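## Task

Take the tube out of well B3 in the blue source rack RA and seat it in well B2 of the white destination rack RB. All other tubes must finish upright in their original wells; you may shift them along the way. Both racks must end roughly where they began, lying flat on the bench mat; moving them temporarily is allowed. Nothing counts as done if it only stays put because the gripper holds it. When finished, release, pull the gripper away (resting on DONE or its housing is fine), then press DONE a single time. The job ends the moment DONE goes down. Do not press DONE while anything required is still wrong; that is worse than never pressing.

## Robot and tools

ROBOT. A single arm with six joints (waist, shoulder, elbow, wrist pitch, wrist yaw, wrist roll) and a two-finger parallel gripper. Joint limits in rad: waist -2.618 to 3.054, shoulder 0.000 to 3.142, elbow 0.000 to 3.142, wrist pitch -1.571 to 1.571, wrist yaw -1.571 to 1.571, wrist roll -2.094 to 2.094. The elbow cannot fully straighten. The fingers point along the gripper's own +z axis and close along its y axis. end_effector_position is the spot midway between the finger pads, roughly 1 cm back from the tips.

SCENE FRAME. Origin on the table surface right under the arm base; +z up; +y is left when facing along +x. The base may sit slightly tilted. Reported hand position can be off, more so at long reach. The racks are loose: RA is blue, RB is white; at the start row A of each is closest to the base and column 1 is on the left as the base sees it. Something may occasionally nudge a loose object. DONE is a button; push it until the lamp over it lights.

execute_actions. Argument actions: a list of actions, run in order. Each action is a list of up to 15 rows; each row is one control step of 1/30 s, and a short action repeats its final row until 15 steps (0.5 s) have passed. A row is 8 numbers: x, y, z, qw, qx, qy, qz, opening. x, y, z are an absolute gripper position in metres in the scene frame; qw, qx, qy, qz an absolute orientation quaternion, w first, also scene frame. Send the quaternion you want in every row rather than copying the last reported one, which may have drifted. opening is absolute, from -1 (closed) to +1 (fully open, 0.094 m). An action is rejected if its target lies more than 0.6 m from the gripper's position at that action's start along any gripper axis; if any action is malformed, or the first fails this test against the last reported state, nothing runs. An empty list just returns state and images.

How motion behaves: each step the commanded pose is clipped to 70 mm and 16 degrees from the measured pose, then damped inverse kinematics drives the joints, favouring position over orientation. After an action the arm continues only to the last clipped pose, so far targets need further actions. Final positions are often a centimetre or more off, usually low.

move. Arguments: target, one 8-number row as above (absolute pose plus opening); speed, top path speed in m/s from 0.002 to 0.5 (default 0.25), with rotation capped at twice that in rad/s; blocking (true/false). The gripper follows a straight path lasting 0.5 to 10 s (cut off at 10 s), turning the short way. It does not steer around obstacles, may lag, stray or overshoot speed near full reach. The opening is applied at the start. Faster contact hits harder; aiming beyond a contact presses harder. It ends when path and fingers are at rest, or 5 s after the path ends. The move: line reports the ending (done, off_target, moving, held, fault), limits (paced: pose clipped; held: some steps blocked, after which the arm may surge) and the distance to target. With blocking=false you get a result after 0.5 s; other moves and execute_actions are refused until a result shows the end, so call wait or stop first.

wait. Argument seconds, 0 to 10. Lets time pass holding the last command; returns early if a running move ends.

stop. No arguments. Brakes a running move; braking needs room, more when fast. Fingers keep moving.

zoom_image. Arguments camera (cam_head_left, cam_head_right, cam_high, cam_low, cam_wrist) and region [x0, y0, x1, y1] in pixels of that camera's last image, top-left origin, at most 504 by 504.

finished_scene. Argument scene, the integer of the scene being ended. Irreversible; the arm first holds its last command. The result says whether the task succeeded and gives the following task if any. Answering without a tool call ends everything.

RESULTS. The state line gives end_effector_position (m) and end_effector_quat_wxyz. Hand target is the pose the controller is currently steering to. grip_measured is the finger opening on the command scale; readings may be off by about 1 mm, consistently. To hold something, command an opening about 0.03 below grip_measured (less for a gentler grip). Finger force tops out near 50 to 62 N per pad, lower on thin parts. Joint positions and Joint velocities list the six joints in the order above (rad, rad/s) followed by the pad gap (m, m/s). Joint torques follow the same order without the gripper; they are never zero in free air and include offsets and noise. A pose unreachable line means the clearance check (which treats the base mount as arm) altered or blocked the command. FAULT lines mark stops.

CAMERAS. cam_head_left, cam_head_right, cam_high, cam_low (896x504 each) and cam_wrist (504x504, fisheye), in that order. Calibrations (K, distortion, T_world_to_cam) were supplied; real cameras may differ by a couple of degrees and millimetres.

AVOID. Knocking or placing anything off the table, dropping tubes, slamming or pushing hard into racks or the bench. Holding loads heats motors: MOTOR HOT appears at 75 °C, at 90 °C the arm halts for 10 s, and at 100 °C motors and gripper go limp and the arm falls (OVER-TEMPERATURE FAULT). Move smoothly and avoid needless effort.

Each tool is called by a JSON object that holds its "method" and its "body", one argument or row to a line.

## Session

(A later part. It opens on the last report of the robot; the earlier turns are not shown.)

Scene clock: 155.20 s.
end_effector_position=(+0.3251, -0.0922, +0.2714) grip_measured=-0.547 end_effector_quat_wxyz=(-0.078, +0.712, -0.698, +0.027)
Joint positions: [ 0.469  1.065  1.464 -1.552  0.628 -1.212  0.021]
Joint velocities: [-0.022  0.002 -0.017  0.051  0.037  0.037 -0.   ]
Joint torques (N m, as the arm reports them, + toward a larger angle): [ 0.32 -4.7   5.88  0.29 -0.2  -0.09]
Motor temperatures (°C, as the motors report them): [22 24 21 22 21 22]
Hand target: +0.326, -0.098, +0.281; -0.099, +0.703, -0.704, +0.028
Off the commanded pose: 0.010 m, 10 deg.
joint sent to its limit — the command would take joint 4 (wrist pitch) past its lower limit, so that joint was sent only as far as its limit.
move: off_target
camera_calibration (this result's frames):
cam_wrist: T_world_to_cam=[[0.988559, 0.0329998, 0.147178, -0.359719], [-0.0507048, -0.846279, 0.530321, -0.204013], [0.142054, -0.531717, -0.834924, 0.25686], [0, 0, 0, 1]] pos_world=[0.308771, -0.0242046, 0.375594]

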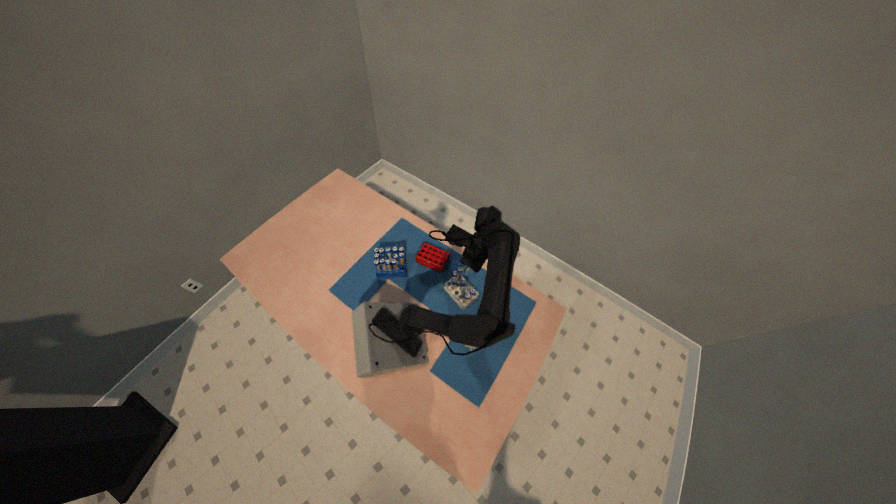

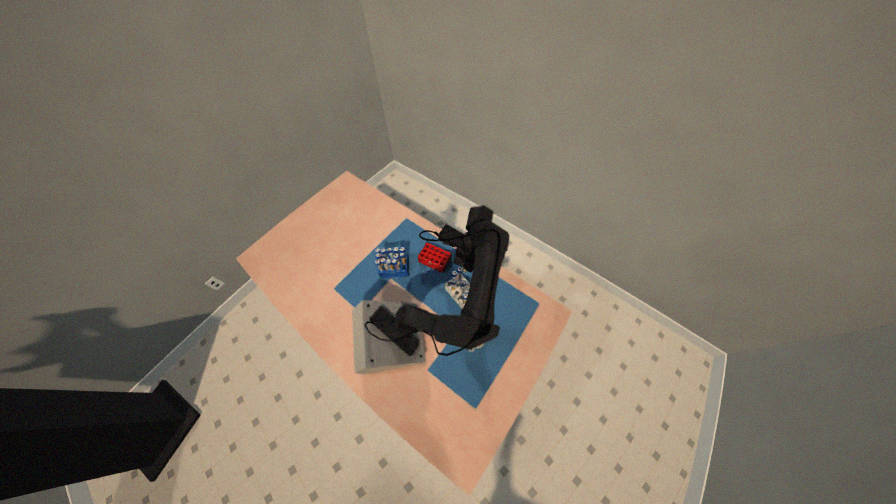

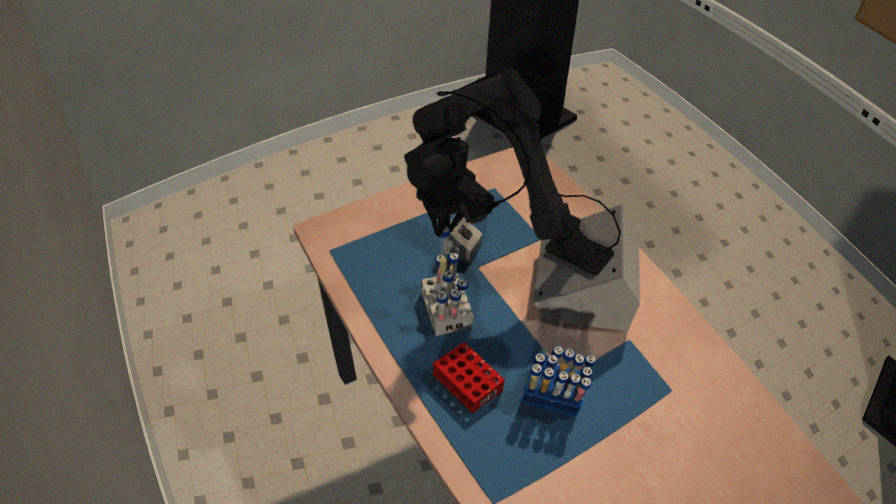

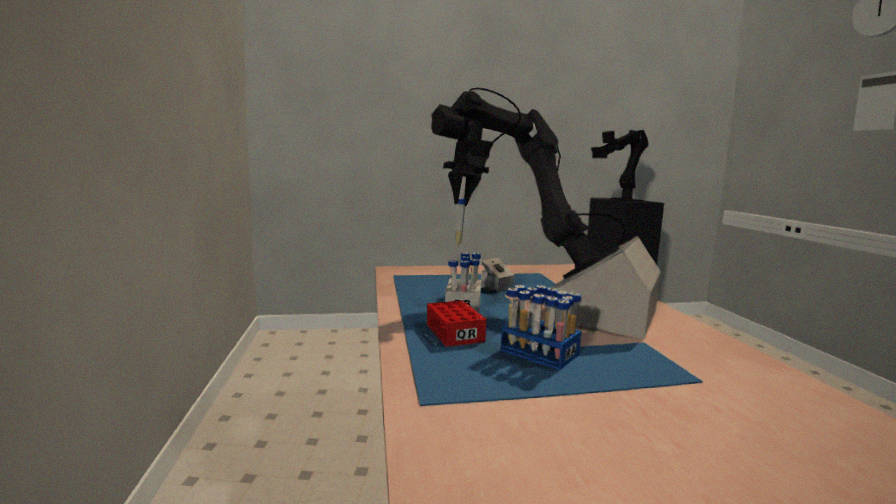

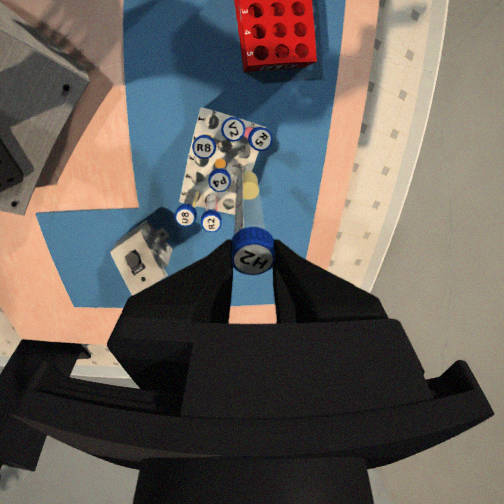

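{"method": "move", "body": {
  "target": [0.322,-0.067,0.25,0,0.707,-0.707,0,-0.63],
  "speed": 0.06
}}

{"method": "move", "body": {
  "target": [0.322,-0.067,0.2,0,0.707,-0.707,0,-0.63],
  "speed": 0.03
}}

{"method": "zoom_image", "body": {
  "camera": "cam_wrist",
  "region": [150,90,350,290]
}}

{"method": "zoom_image", "body": {
  "camera": "cam_low",
  "region": [410,200,530,320]
}}

Scene clock: 167.37 s.
end_effector_position=(+0.3238, -0.0734, +0.2491) grip_measured=-0.547 end_effector_quat_wxyz=(-0.031, +0.704, -0.710, +0.010)
Joint positions: [ 0.478  1.155  1.424 -1.552  0.635 -1.101  0.021]
Joint velocities: [ 0.007 -0.007 -0.007 -0.081 -0.022  0.051  0.   ]
Joint torques (N m, as the arm reports them, + toward a larger angle): [ 2.8  -2.19  3.89  0.19 -0.11  0.11]
Motor temperatures (°C, as the motors report them): [22 24 21 23 21 22]
Hand target: +0.323, -0.067, +0.249; -0.033, +0.707, -0.706, +0.004
Off the commanded pose: 0.007 m, 4 deg.
joint sent to its limit — the command would take joint 4 (wrist pitch) past its lower limit, so that joint was sent only as far as its limit.
move: off_target
camera_calibration (this result's frames):
cam_wrist: T_world_to_cam=[[0.998399, 0.00976544, 0.0557096, -0.337852], [-0.0236846, -0.822273, 0.568601, -0.192859], [0.0513611, -0.56901, -0.820725, 0.271543], [0, 0, 0, 1]] pos_world=[0.318797, -0.00077291, 0.351343]

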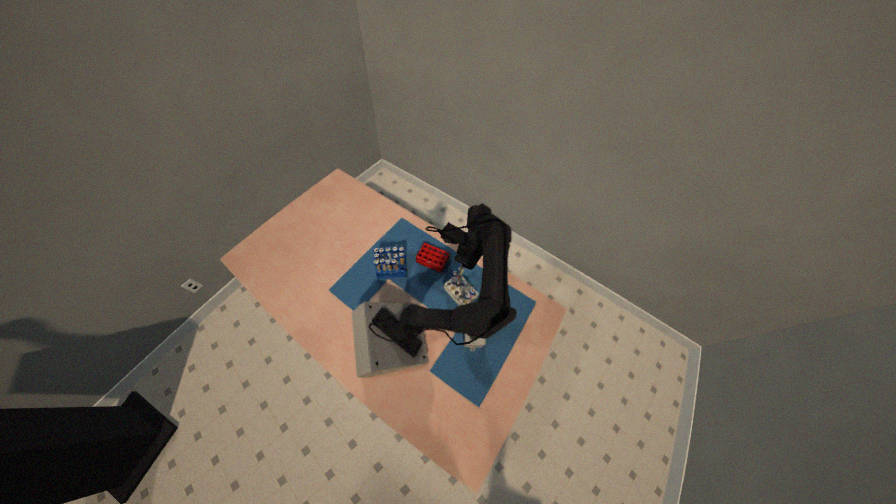

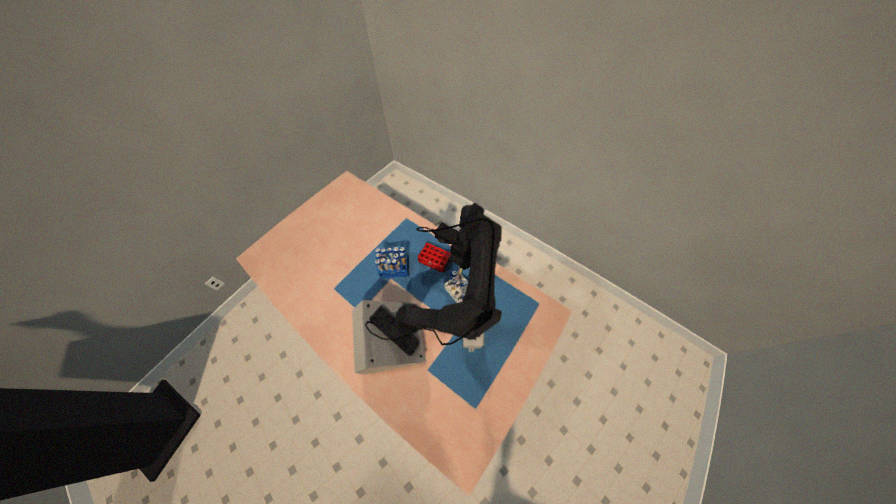

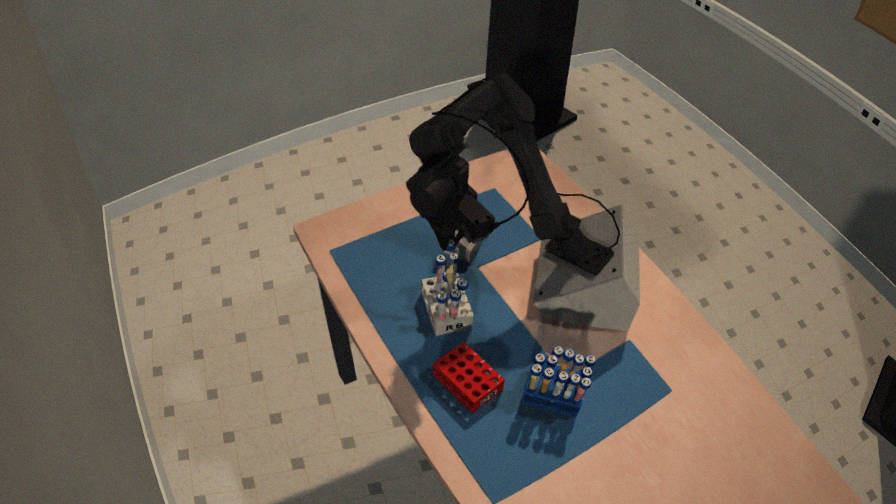

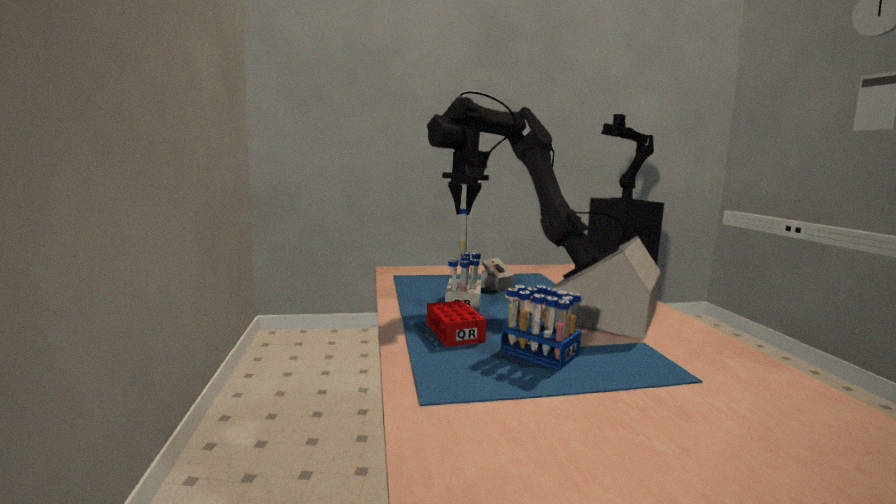

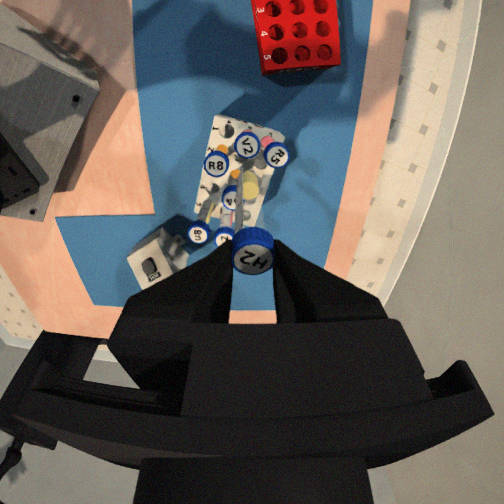

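Scene clock: 169.30 s.
end_effector_position=(+0.3209, -0.0732, +0.2044) grip_measured=-0.547 end_effector_quat_wxyz=(+0.001, +0.703, -0.711, +0.010)
Joint positions: [ 0.346  1.155  1.265 -1.377  0.621 -1.211  0.021]
Joint velocities: [-0.007  0.007  0.002  0.051 -0.022  0.051  0.   ]
Joint torques (N m, as the arm reports them, + toward a larger angle): [ 1.1  -2.67  4.04  0.23 -0.2  -0.06]
Motor temperatures (°C, as the motors report them): [22 23 21 23 21 22]
Hand target: +0.322, -0.068, +0.200; +0.001, +0.708, -0.707, +0.002
Off the commanded pose: 0.008 m, 1 deg.
move: done
camera_calibration (this result's frames):
cam_wrist: T_world_to_cam=[[0.99993, 0.00774583, 0.00895406, -0.323522], [0.000736204, -0.795504, 0.605948, -0.180834], [0.0118166, -0.605899, -0.795454, 0.239939], [0, 0, 0, 1]] pos_world=[0.320797, 0.00403065, 0.303333]

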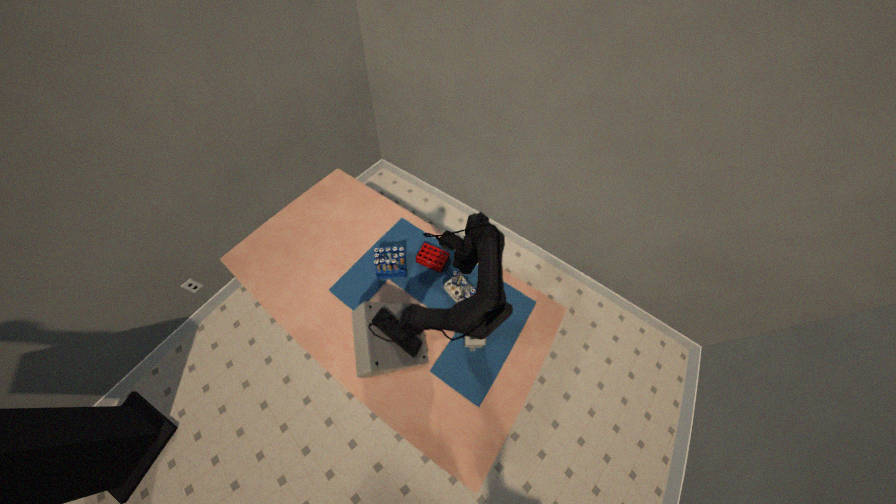

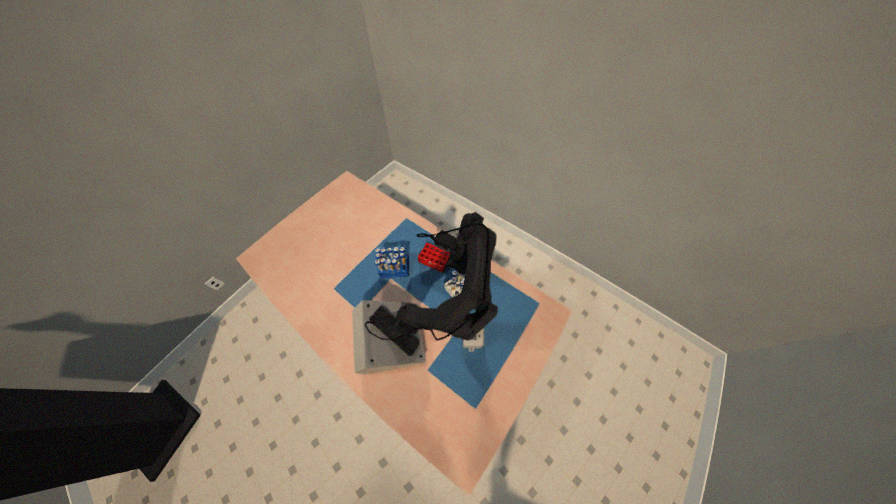

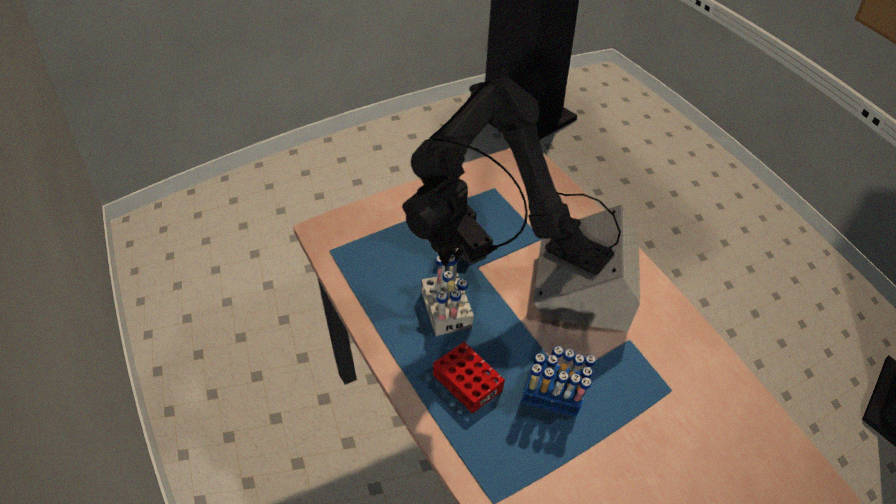

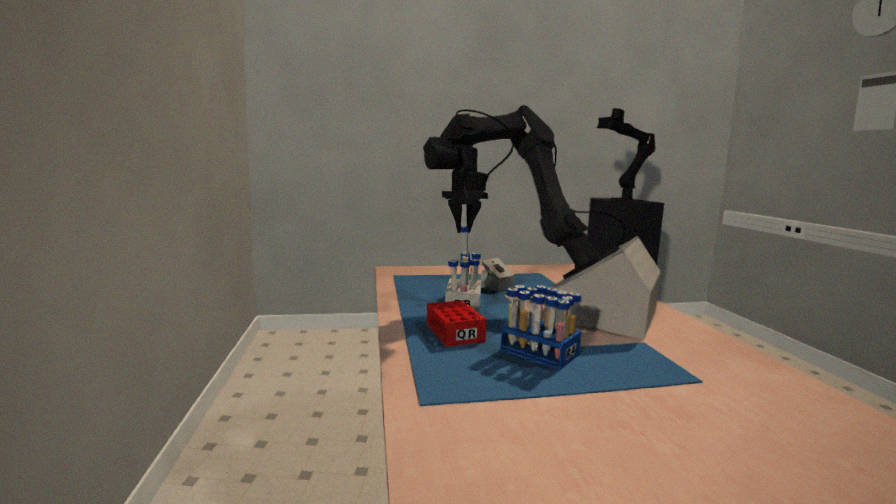

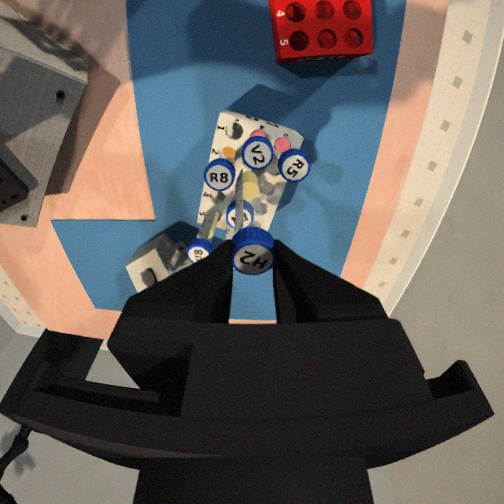

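Region (150, 90, 350, 290) of cam_wrist's 504x504 image, scaled by 2.520, with more detail than that image has.

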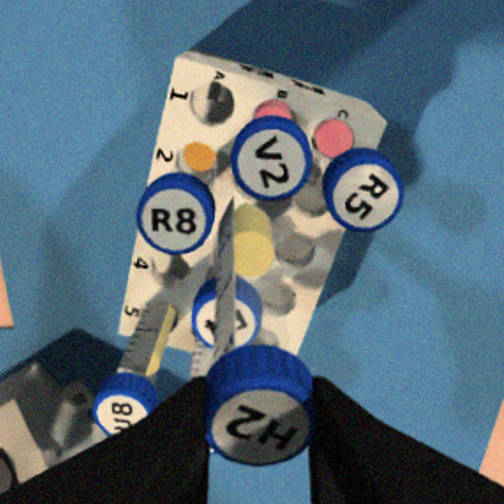

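Region (410, 200, 530, 320) of cam_low's 896x504 image, scaled by 4.200, with more detail than that image has.

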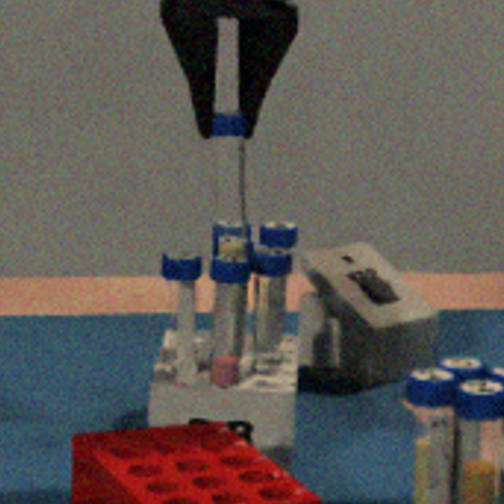

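{"method": "move", "body": {
  "target": [0.322,-0.059,0.2,0,0.707,-0.707,0,-0.63],
  "speed": 0.02
}}

{"method": "move", "body": {
  "target": [0.322,-0.059,0.165,0,0.707,-0.707,0,-0.63],
  "speed": 0.02
}}

{"method": "zoom_image", "body": {
  "camera": "cam_wrist",
  "region": [150,90,350,290]
}}

Scene clock: 176.60 s.
end_effector_position=(+0.3220, -0.0681, +0.2008) grip_measured=-0.547 end_effector_quat_wxyz=(+0.007, +0.705, -0.709, +0.007)
Joint positions: [ 0.355  1.179  1.265 -1.375  0.622 -1.196  0.021]
Joint velocities: [ 0.002  0.007 -0.007 -0.051 -0.066  0.007 -0.001]
Joint torques (N m, as the arm reports them, + toward a larger angle): [ 3.08 -3.42  3.85  0.12 -0.18  0.04]
Motor temperatures (°C, as the motors report them): [22 23 21 23 21 22]
Hand target: +0.322, -0.059, +0.200; -0.000, +0.707, -0.707, -0.000
Off the commanded pose: 0.009 m, 1 deg.
move: done
camera_calibration (this result's frames):
cam_wrist: T_world_to_cam=[[0.999918, 0.0123693, -0.00336684, -0.321819], [0.0118627, -0.793263, 0.608763, -0.1786], [0.00485918, -0.608753, -0.793345, 0.241791], [0, 0, 0, 1]] pos_world=[0.322737, 0.00949439, 0.299465]

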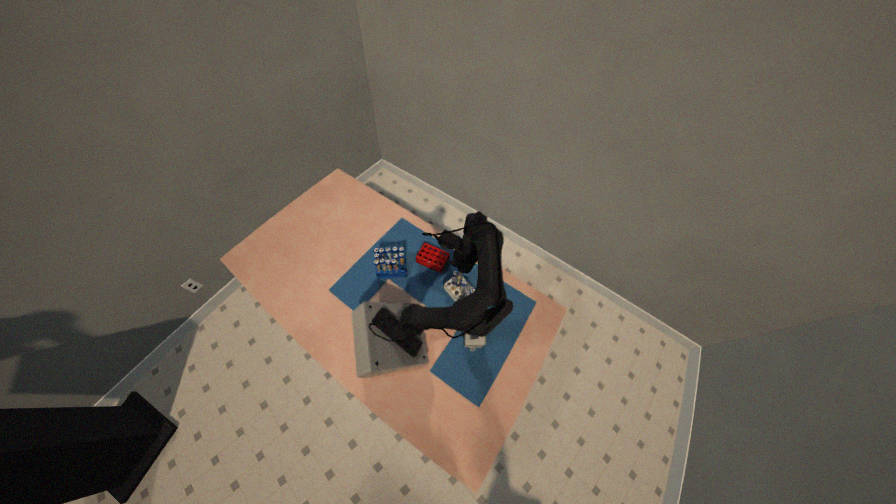

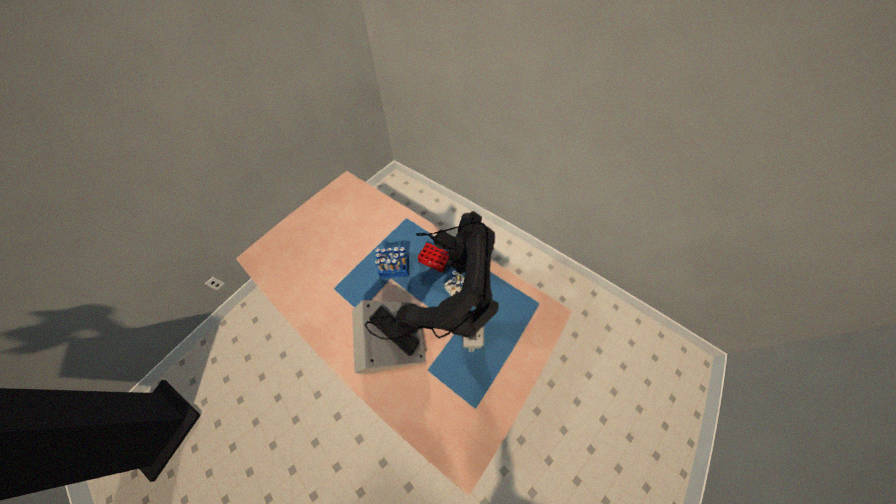

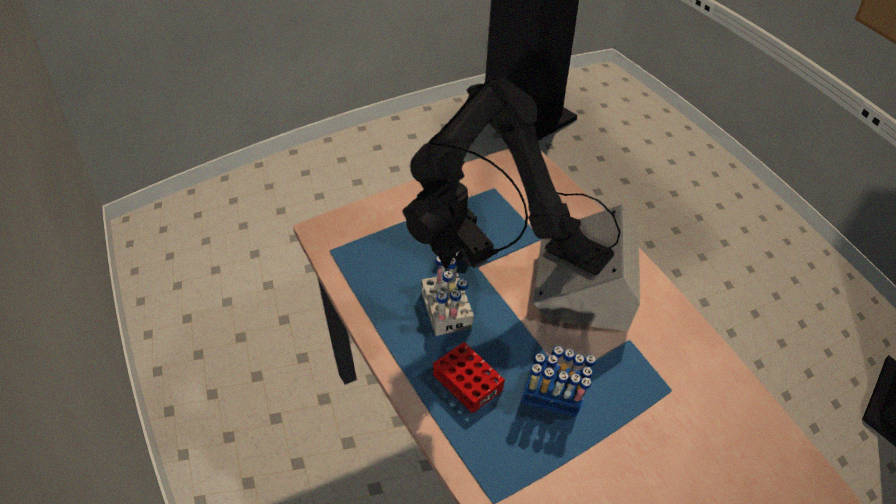

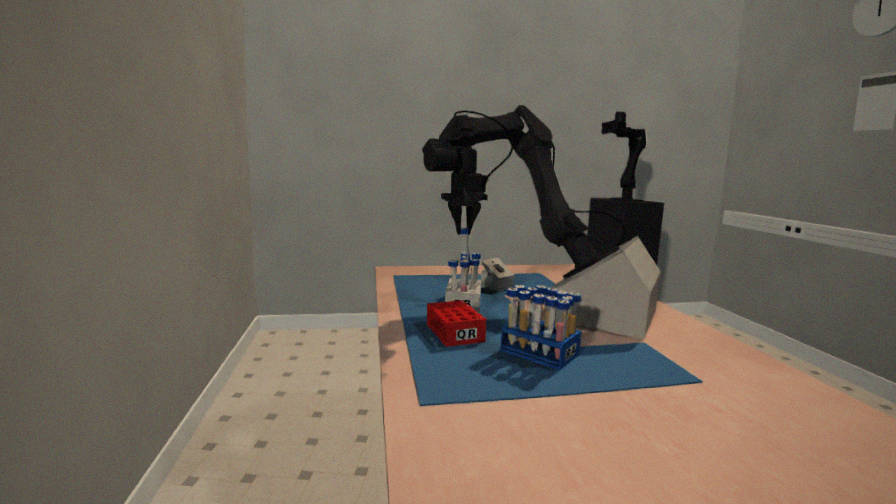

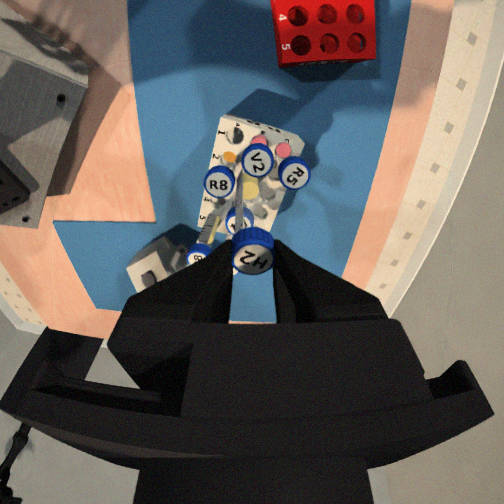

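Scene clock: 178.67 s.
end_effector_position=(+0.3206, -0.0631, +0.1682) grip_measured=-0.547 end_effector_quat_wxyz=(+0.010, +0.709, -0.706, +0.005)
Joint positions: [ 0.278  1.179  1.147 -1.214  0.598 -1.291  0.021]
Joint velocities: [-0.017  0.002 -0.017 -0.051  0.007 -0.051  0.001]
Joint torques (N m, as the arm reports them, + toward a larger angle): [ 0.98 -4.98  3.6   0.32 -0.24 -0.09]
Motor temperatures (°C, as the motors report them): [22 23 21 23 21 22]
Hand target: +0.322, -0.060, +0.165; +0.001, +0.707, -0.707, +0.001
Off the commanded pose: 0.005 m, 1 deg.
move: done
camera_calibration (this result's frames):
cam_wrist: T_world_to_cam=[[0.999682, 0.022685, -0.0110552, -0.318604], [0.0247217, -0.792417, 0.609478, -0.158933], [0.00506568, -0.609557, -0.792726, 0.21876], [0, 0, 0, 1]] pos_world=[0.321323, 0.0146327, 0.266761]

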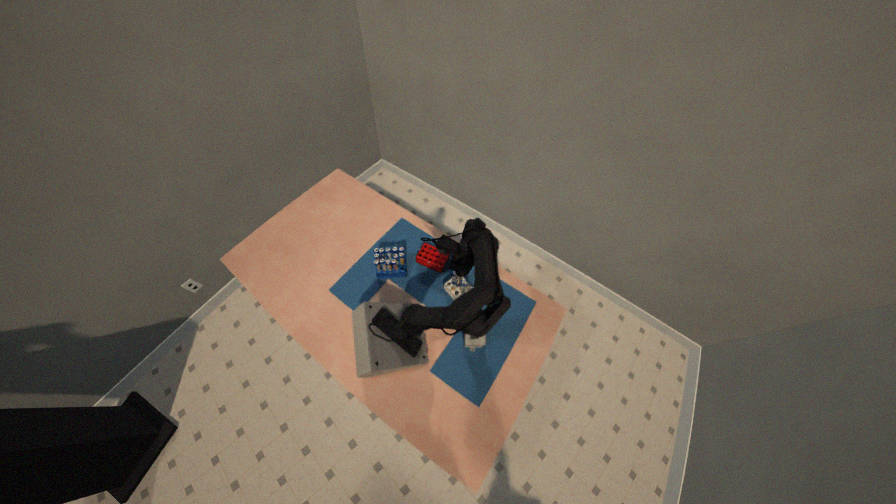

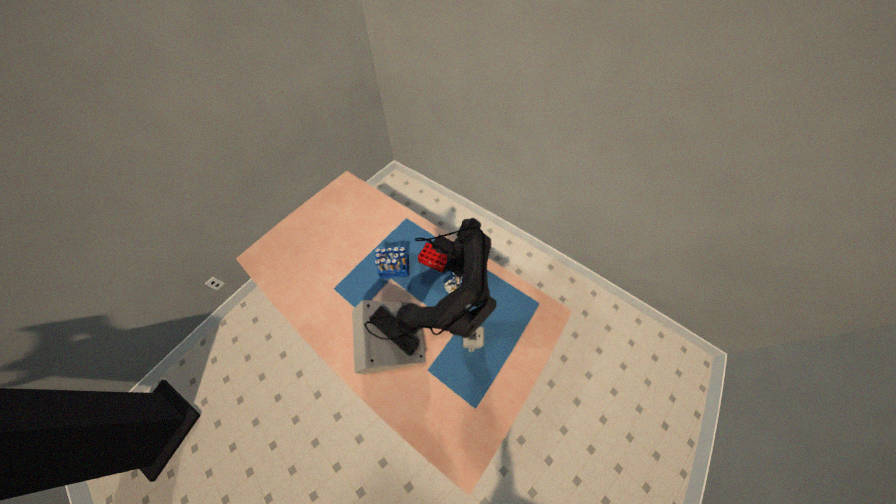

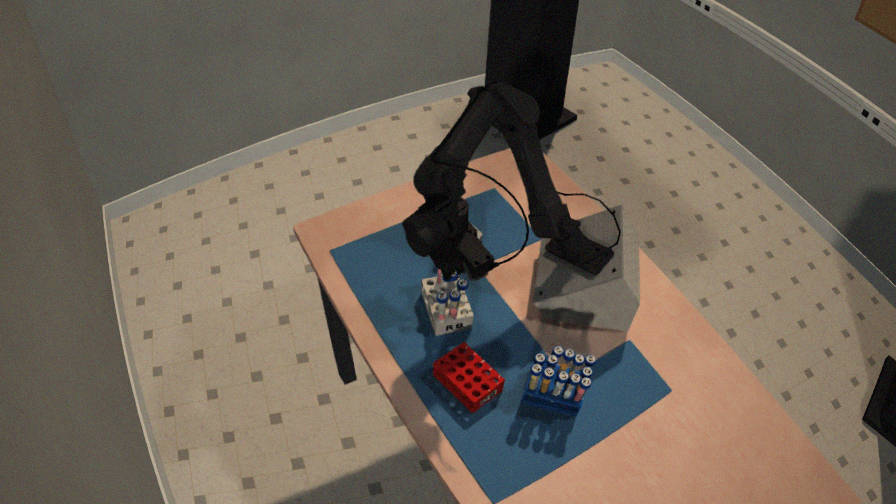

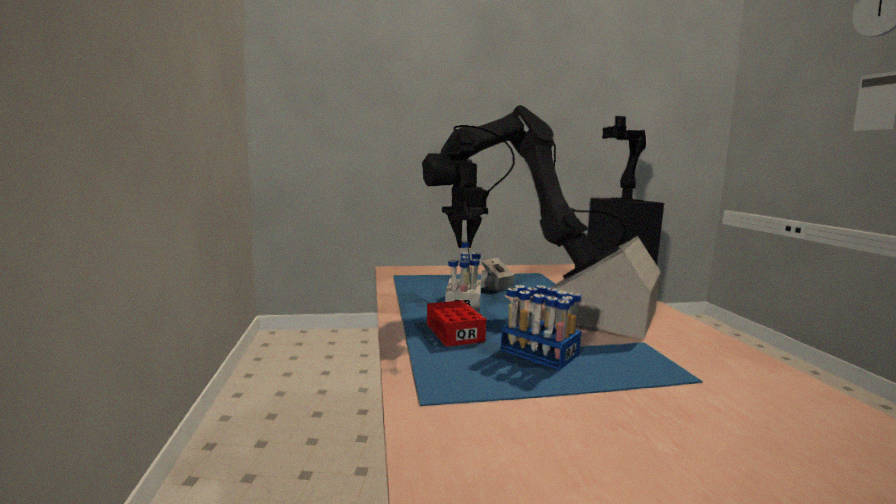

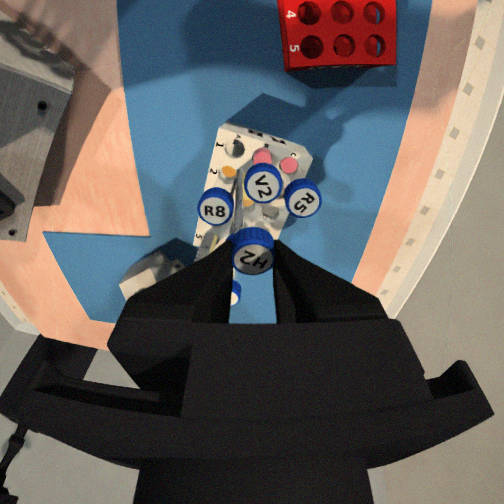

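Region (150, 90, 350, 290) of cam_wrist's 504x504 image, scaled by 2.520, with more detail than that image has.

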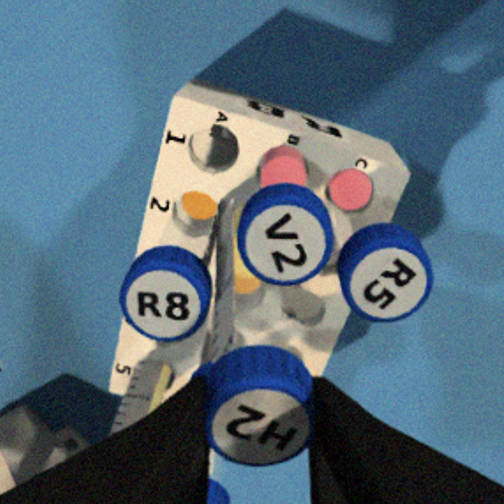

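Continue down slowly.

{"method": "move", "body": {
  "target": [0.322,-0.062,0.118,0,0.707,-0.707,0,-0.63],
  "speed": 0.015
}}

{"method": "zoom_image", "body": {
  "camera": "cam_low",
  "region": [410,200,530,320]
}}

Scene clock: 186.10 s.
end_effector_position=(+0.3465, -0.1008, +0.1509) grip_measured=-0.536 end_effector_quat_wxyz=(+0.007, +0.685, -0.724, +0.084)
Joint positions: [ 0.139  1.137  1.076 -0.977  0.67  -1.456  0.022]
Joint velocities: [ 0.017 -0.007  0.002  0.007 -0.022  0.007  0.001]
Joint torques (N m, as the arm reports them, + toward a larger angle): [ 0.91 -1.52 -0.57  0.19 -1.61  0.11]
Motor temperatures (°C, as the motors report them): [21 23 21 23 21 22]
Hand target: +0.320, -0.067, +0.123; +0.006, +0.705, -0.709, +0.002
Off the commanded pose: 0.056 m, 10 deg.
move: off_target
camera_calibration (this result's frames):
cam_wrist: T_world_to_cam=[[0.993876, -0.0292932, 0.10655, -0.364801], [-0.0949565, -0.719553, 0.687915, -0.141903], [0.0565168, -0.693819, -0.717928, 0.144279], [0, 0, 0, 1]] pos_world=[0.340938, -0.0126889, 0.240069]

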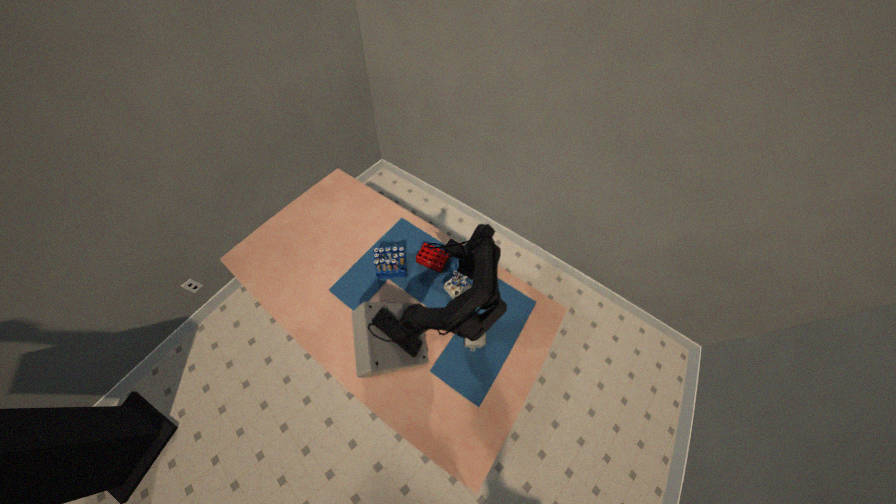

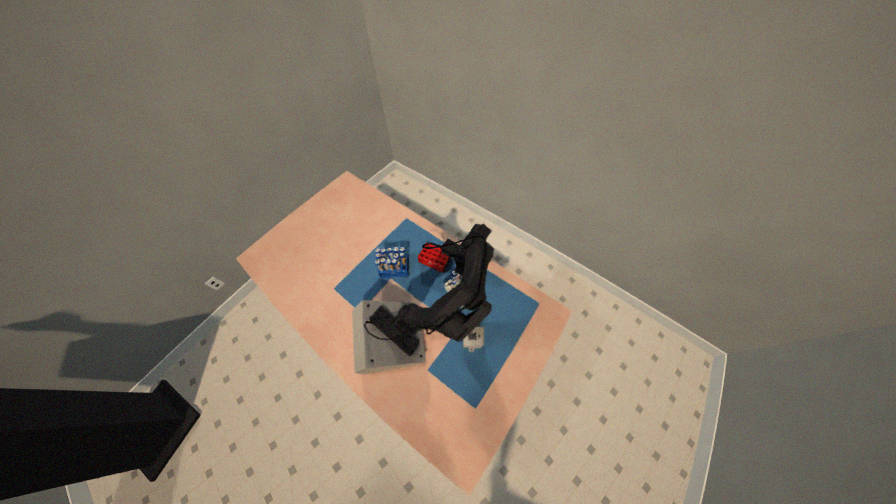

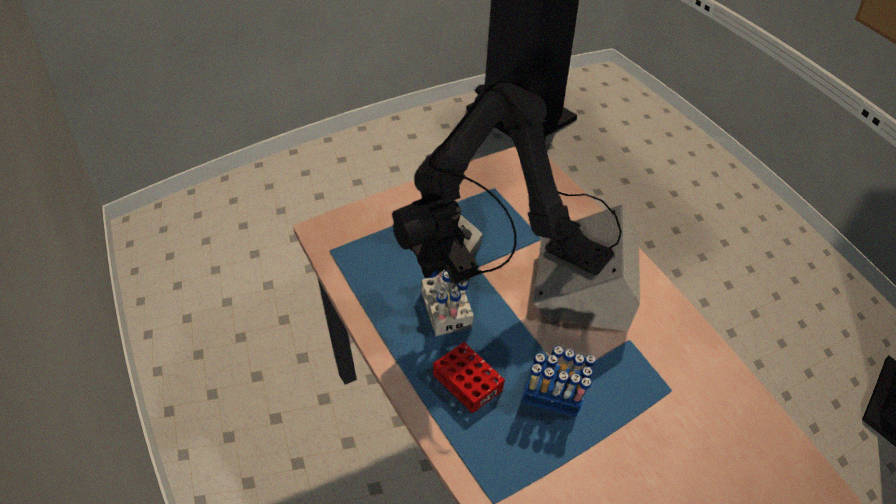

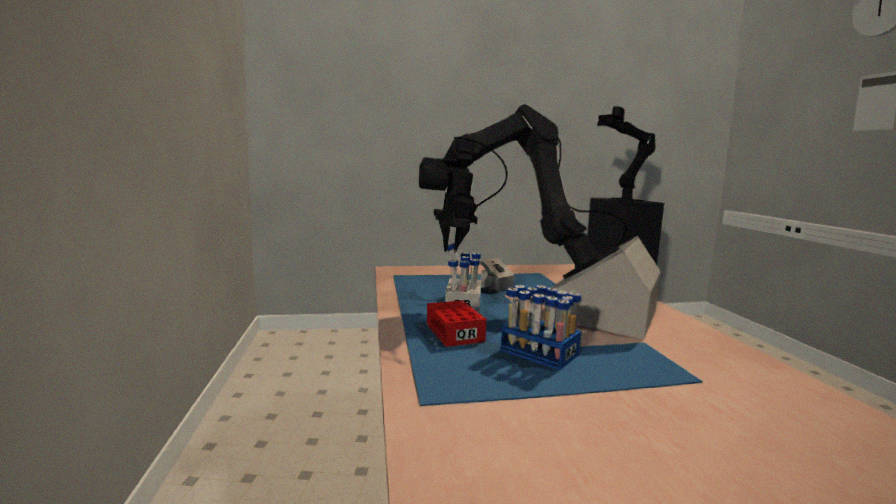

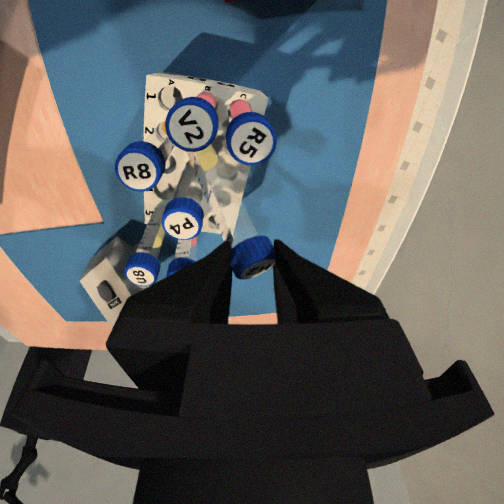

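Region (410, 200, 530, 320) of cam_low's 896x504 image, scaled by 4.200, with more detail than that image has.

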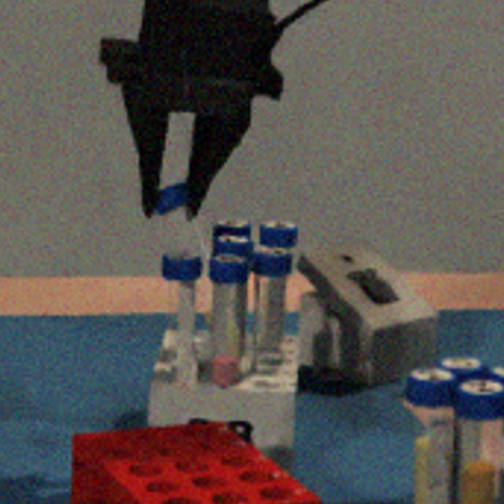

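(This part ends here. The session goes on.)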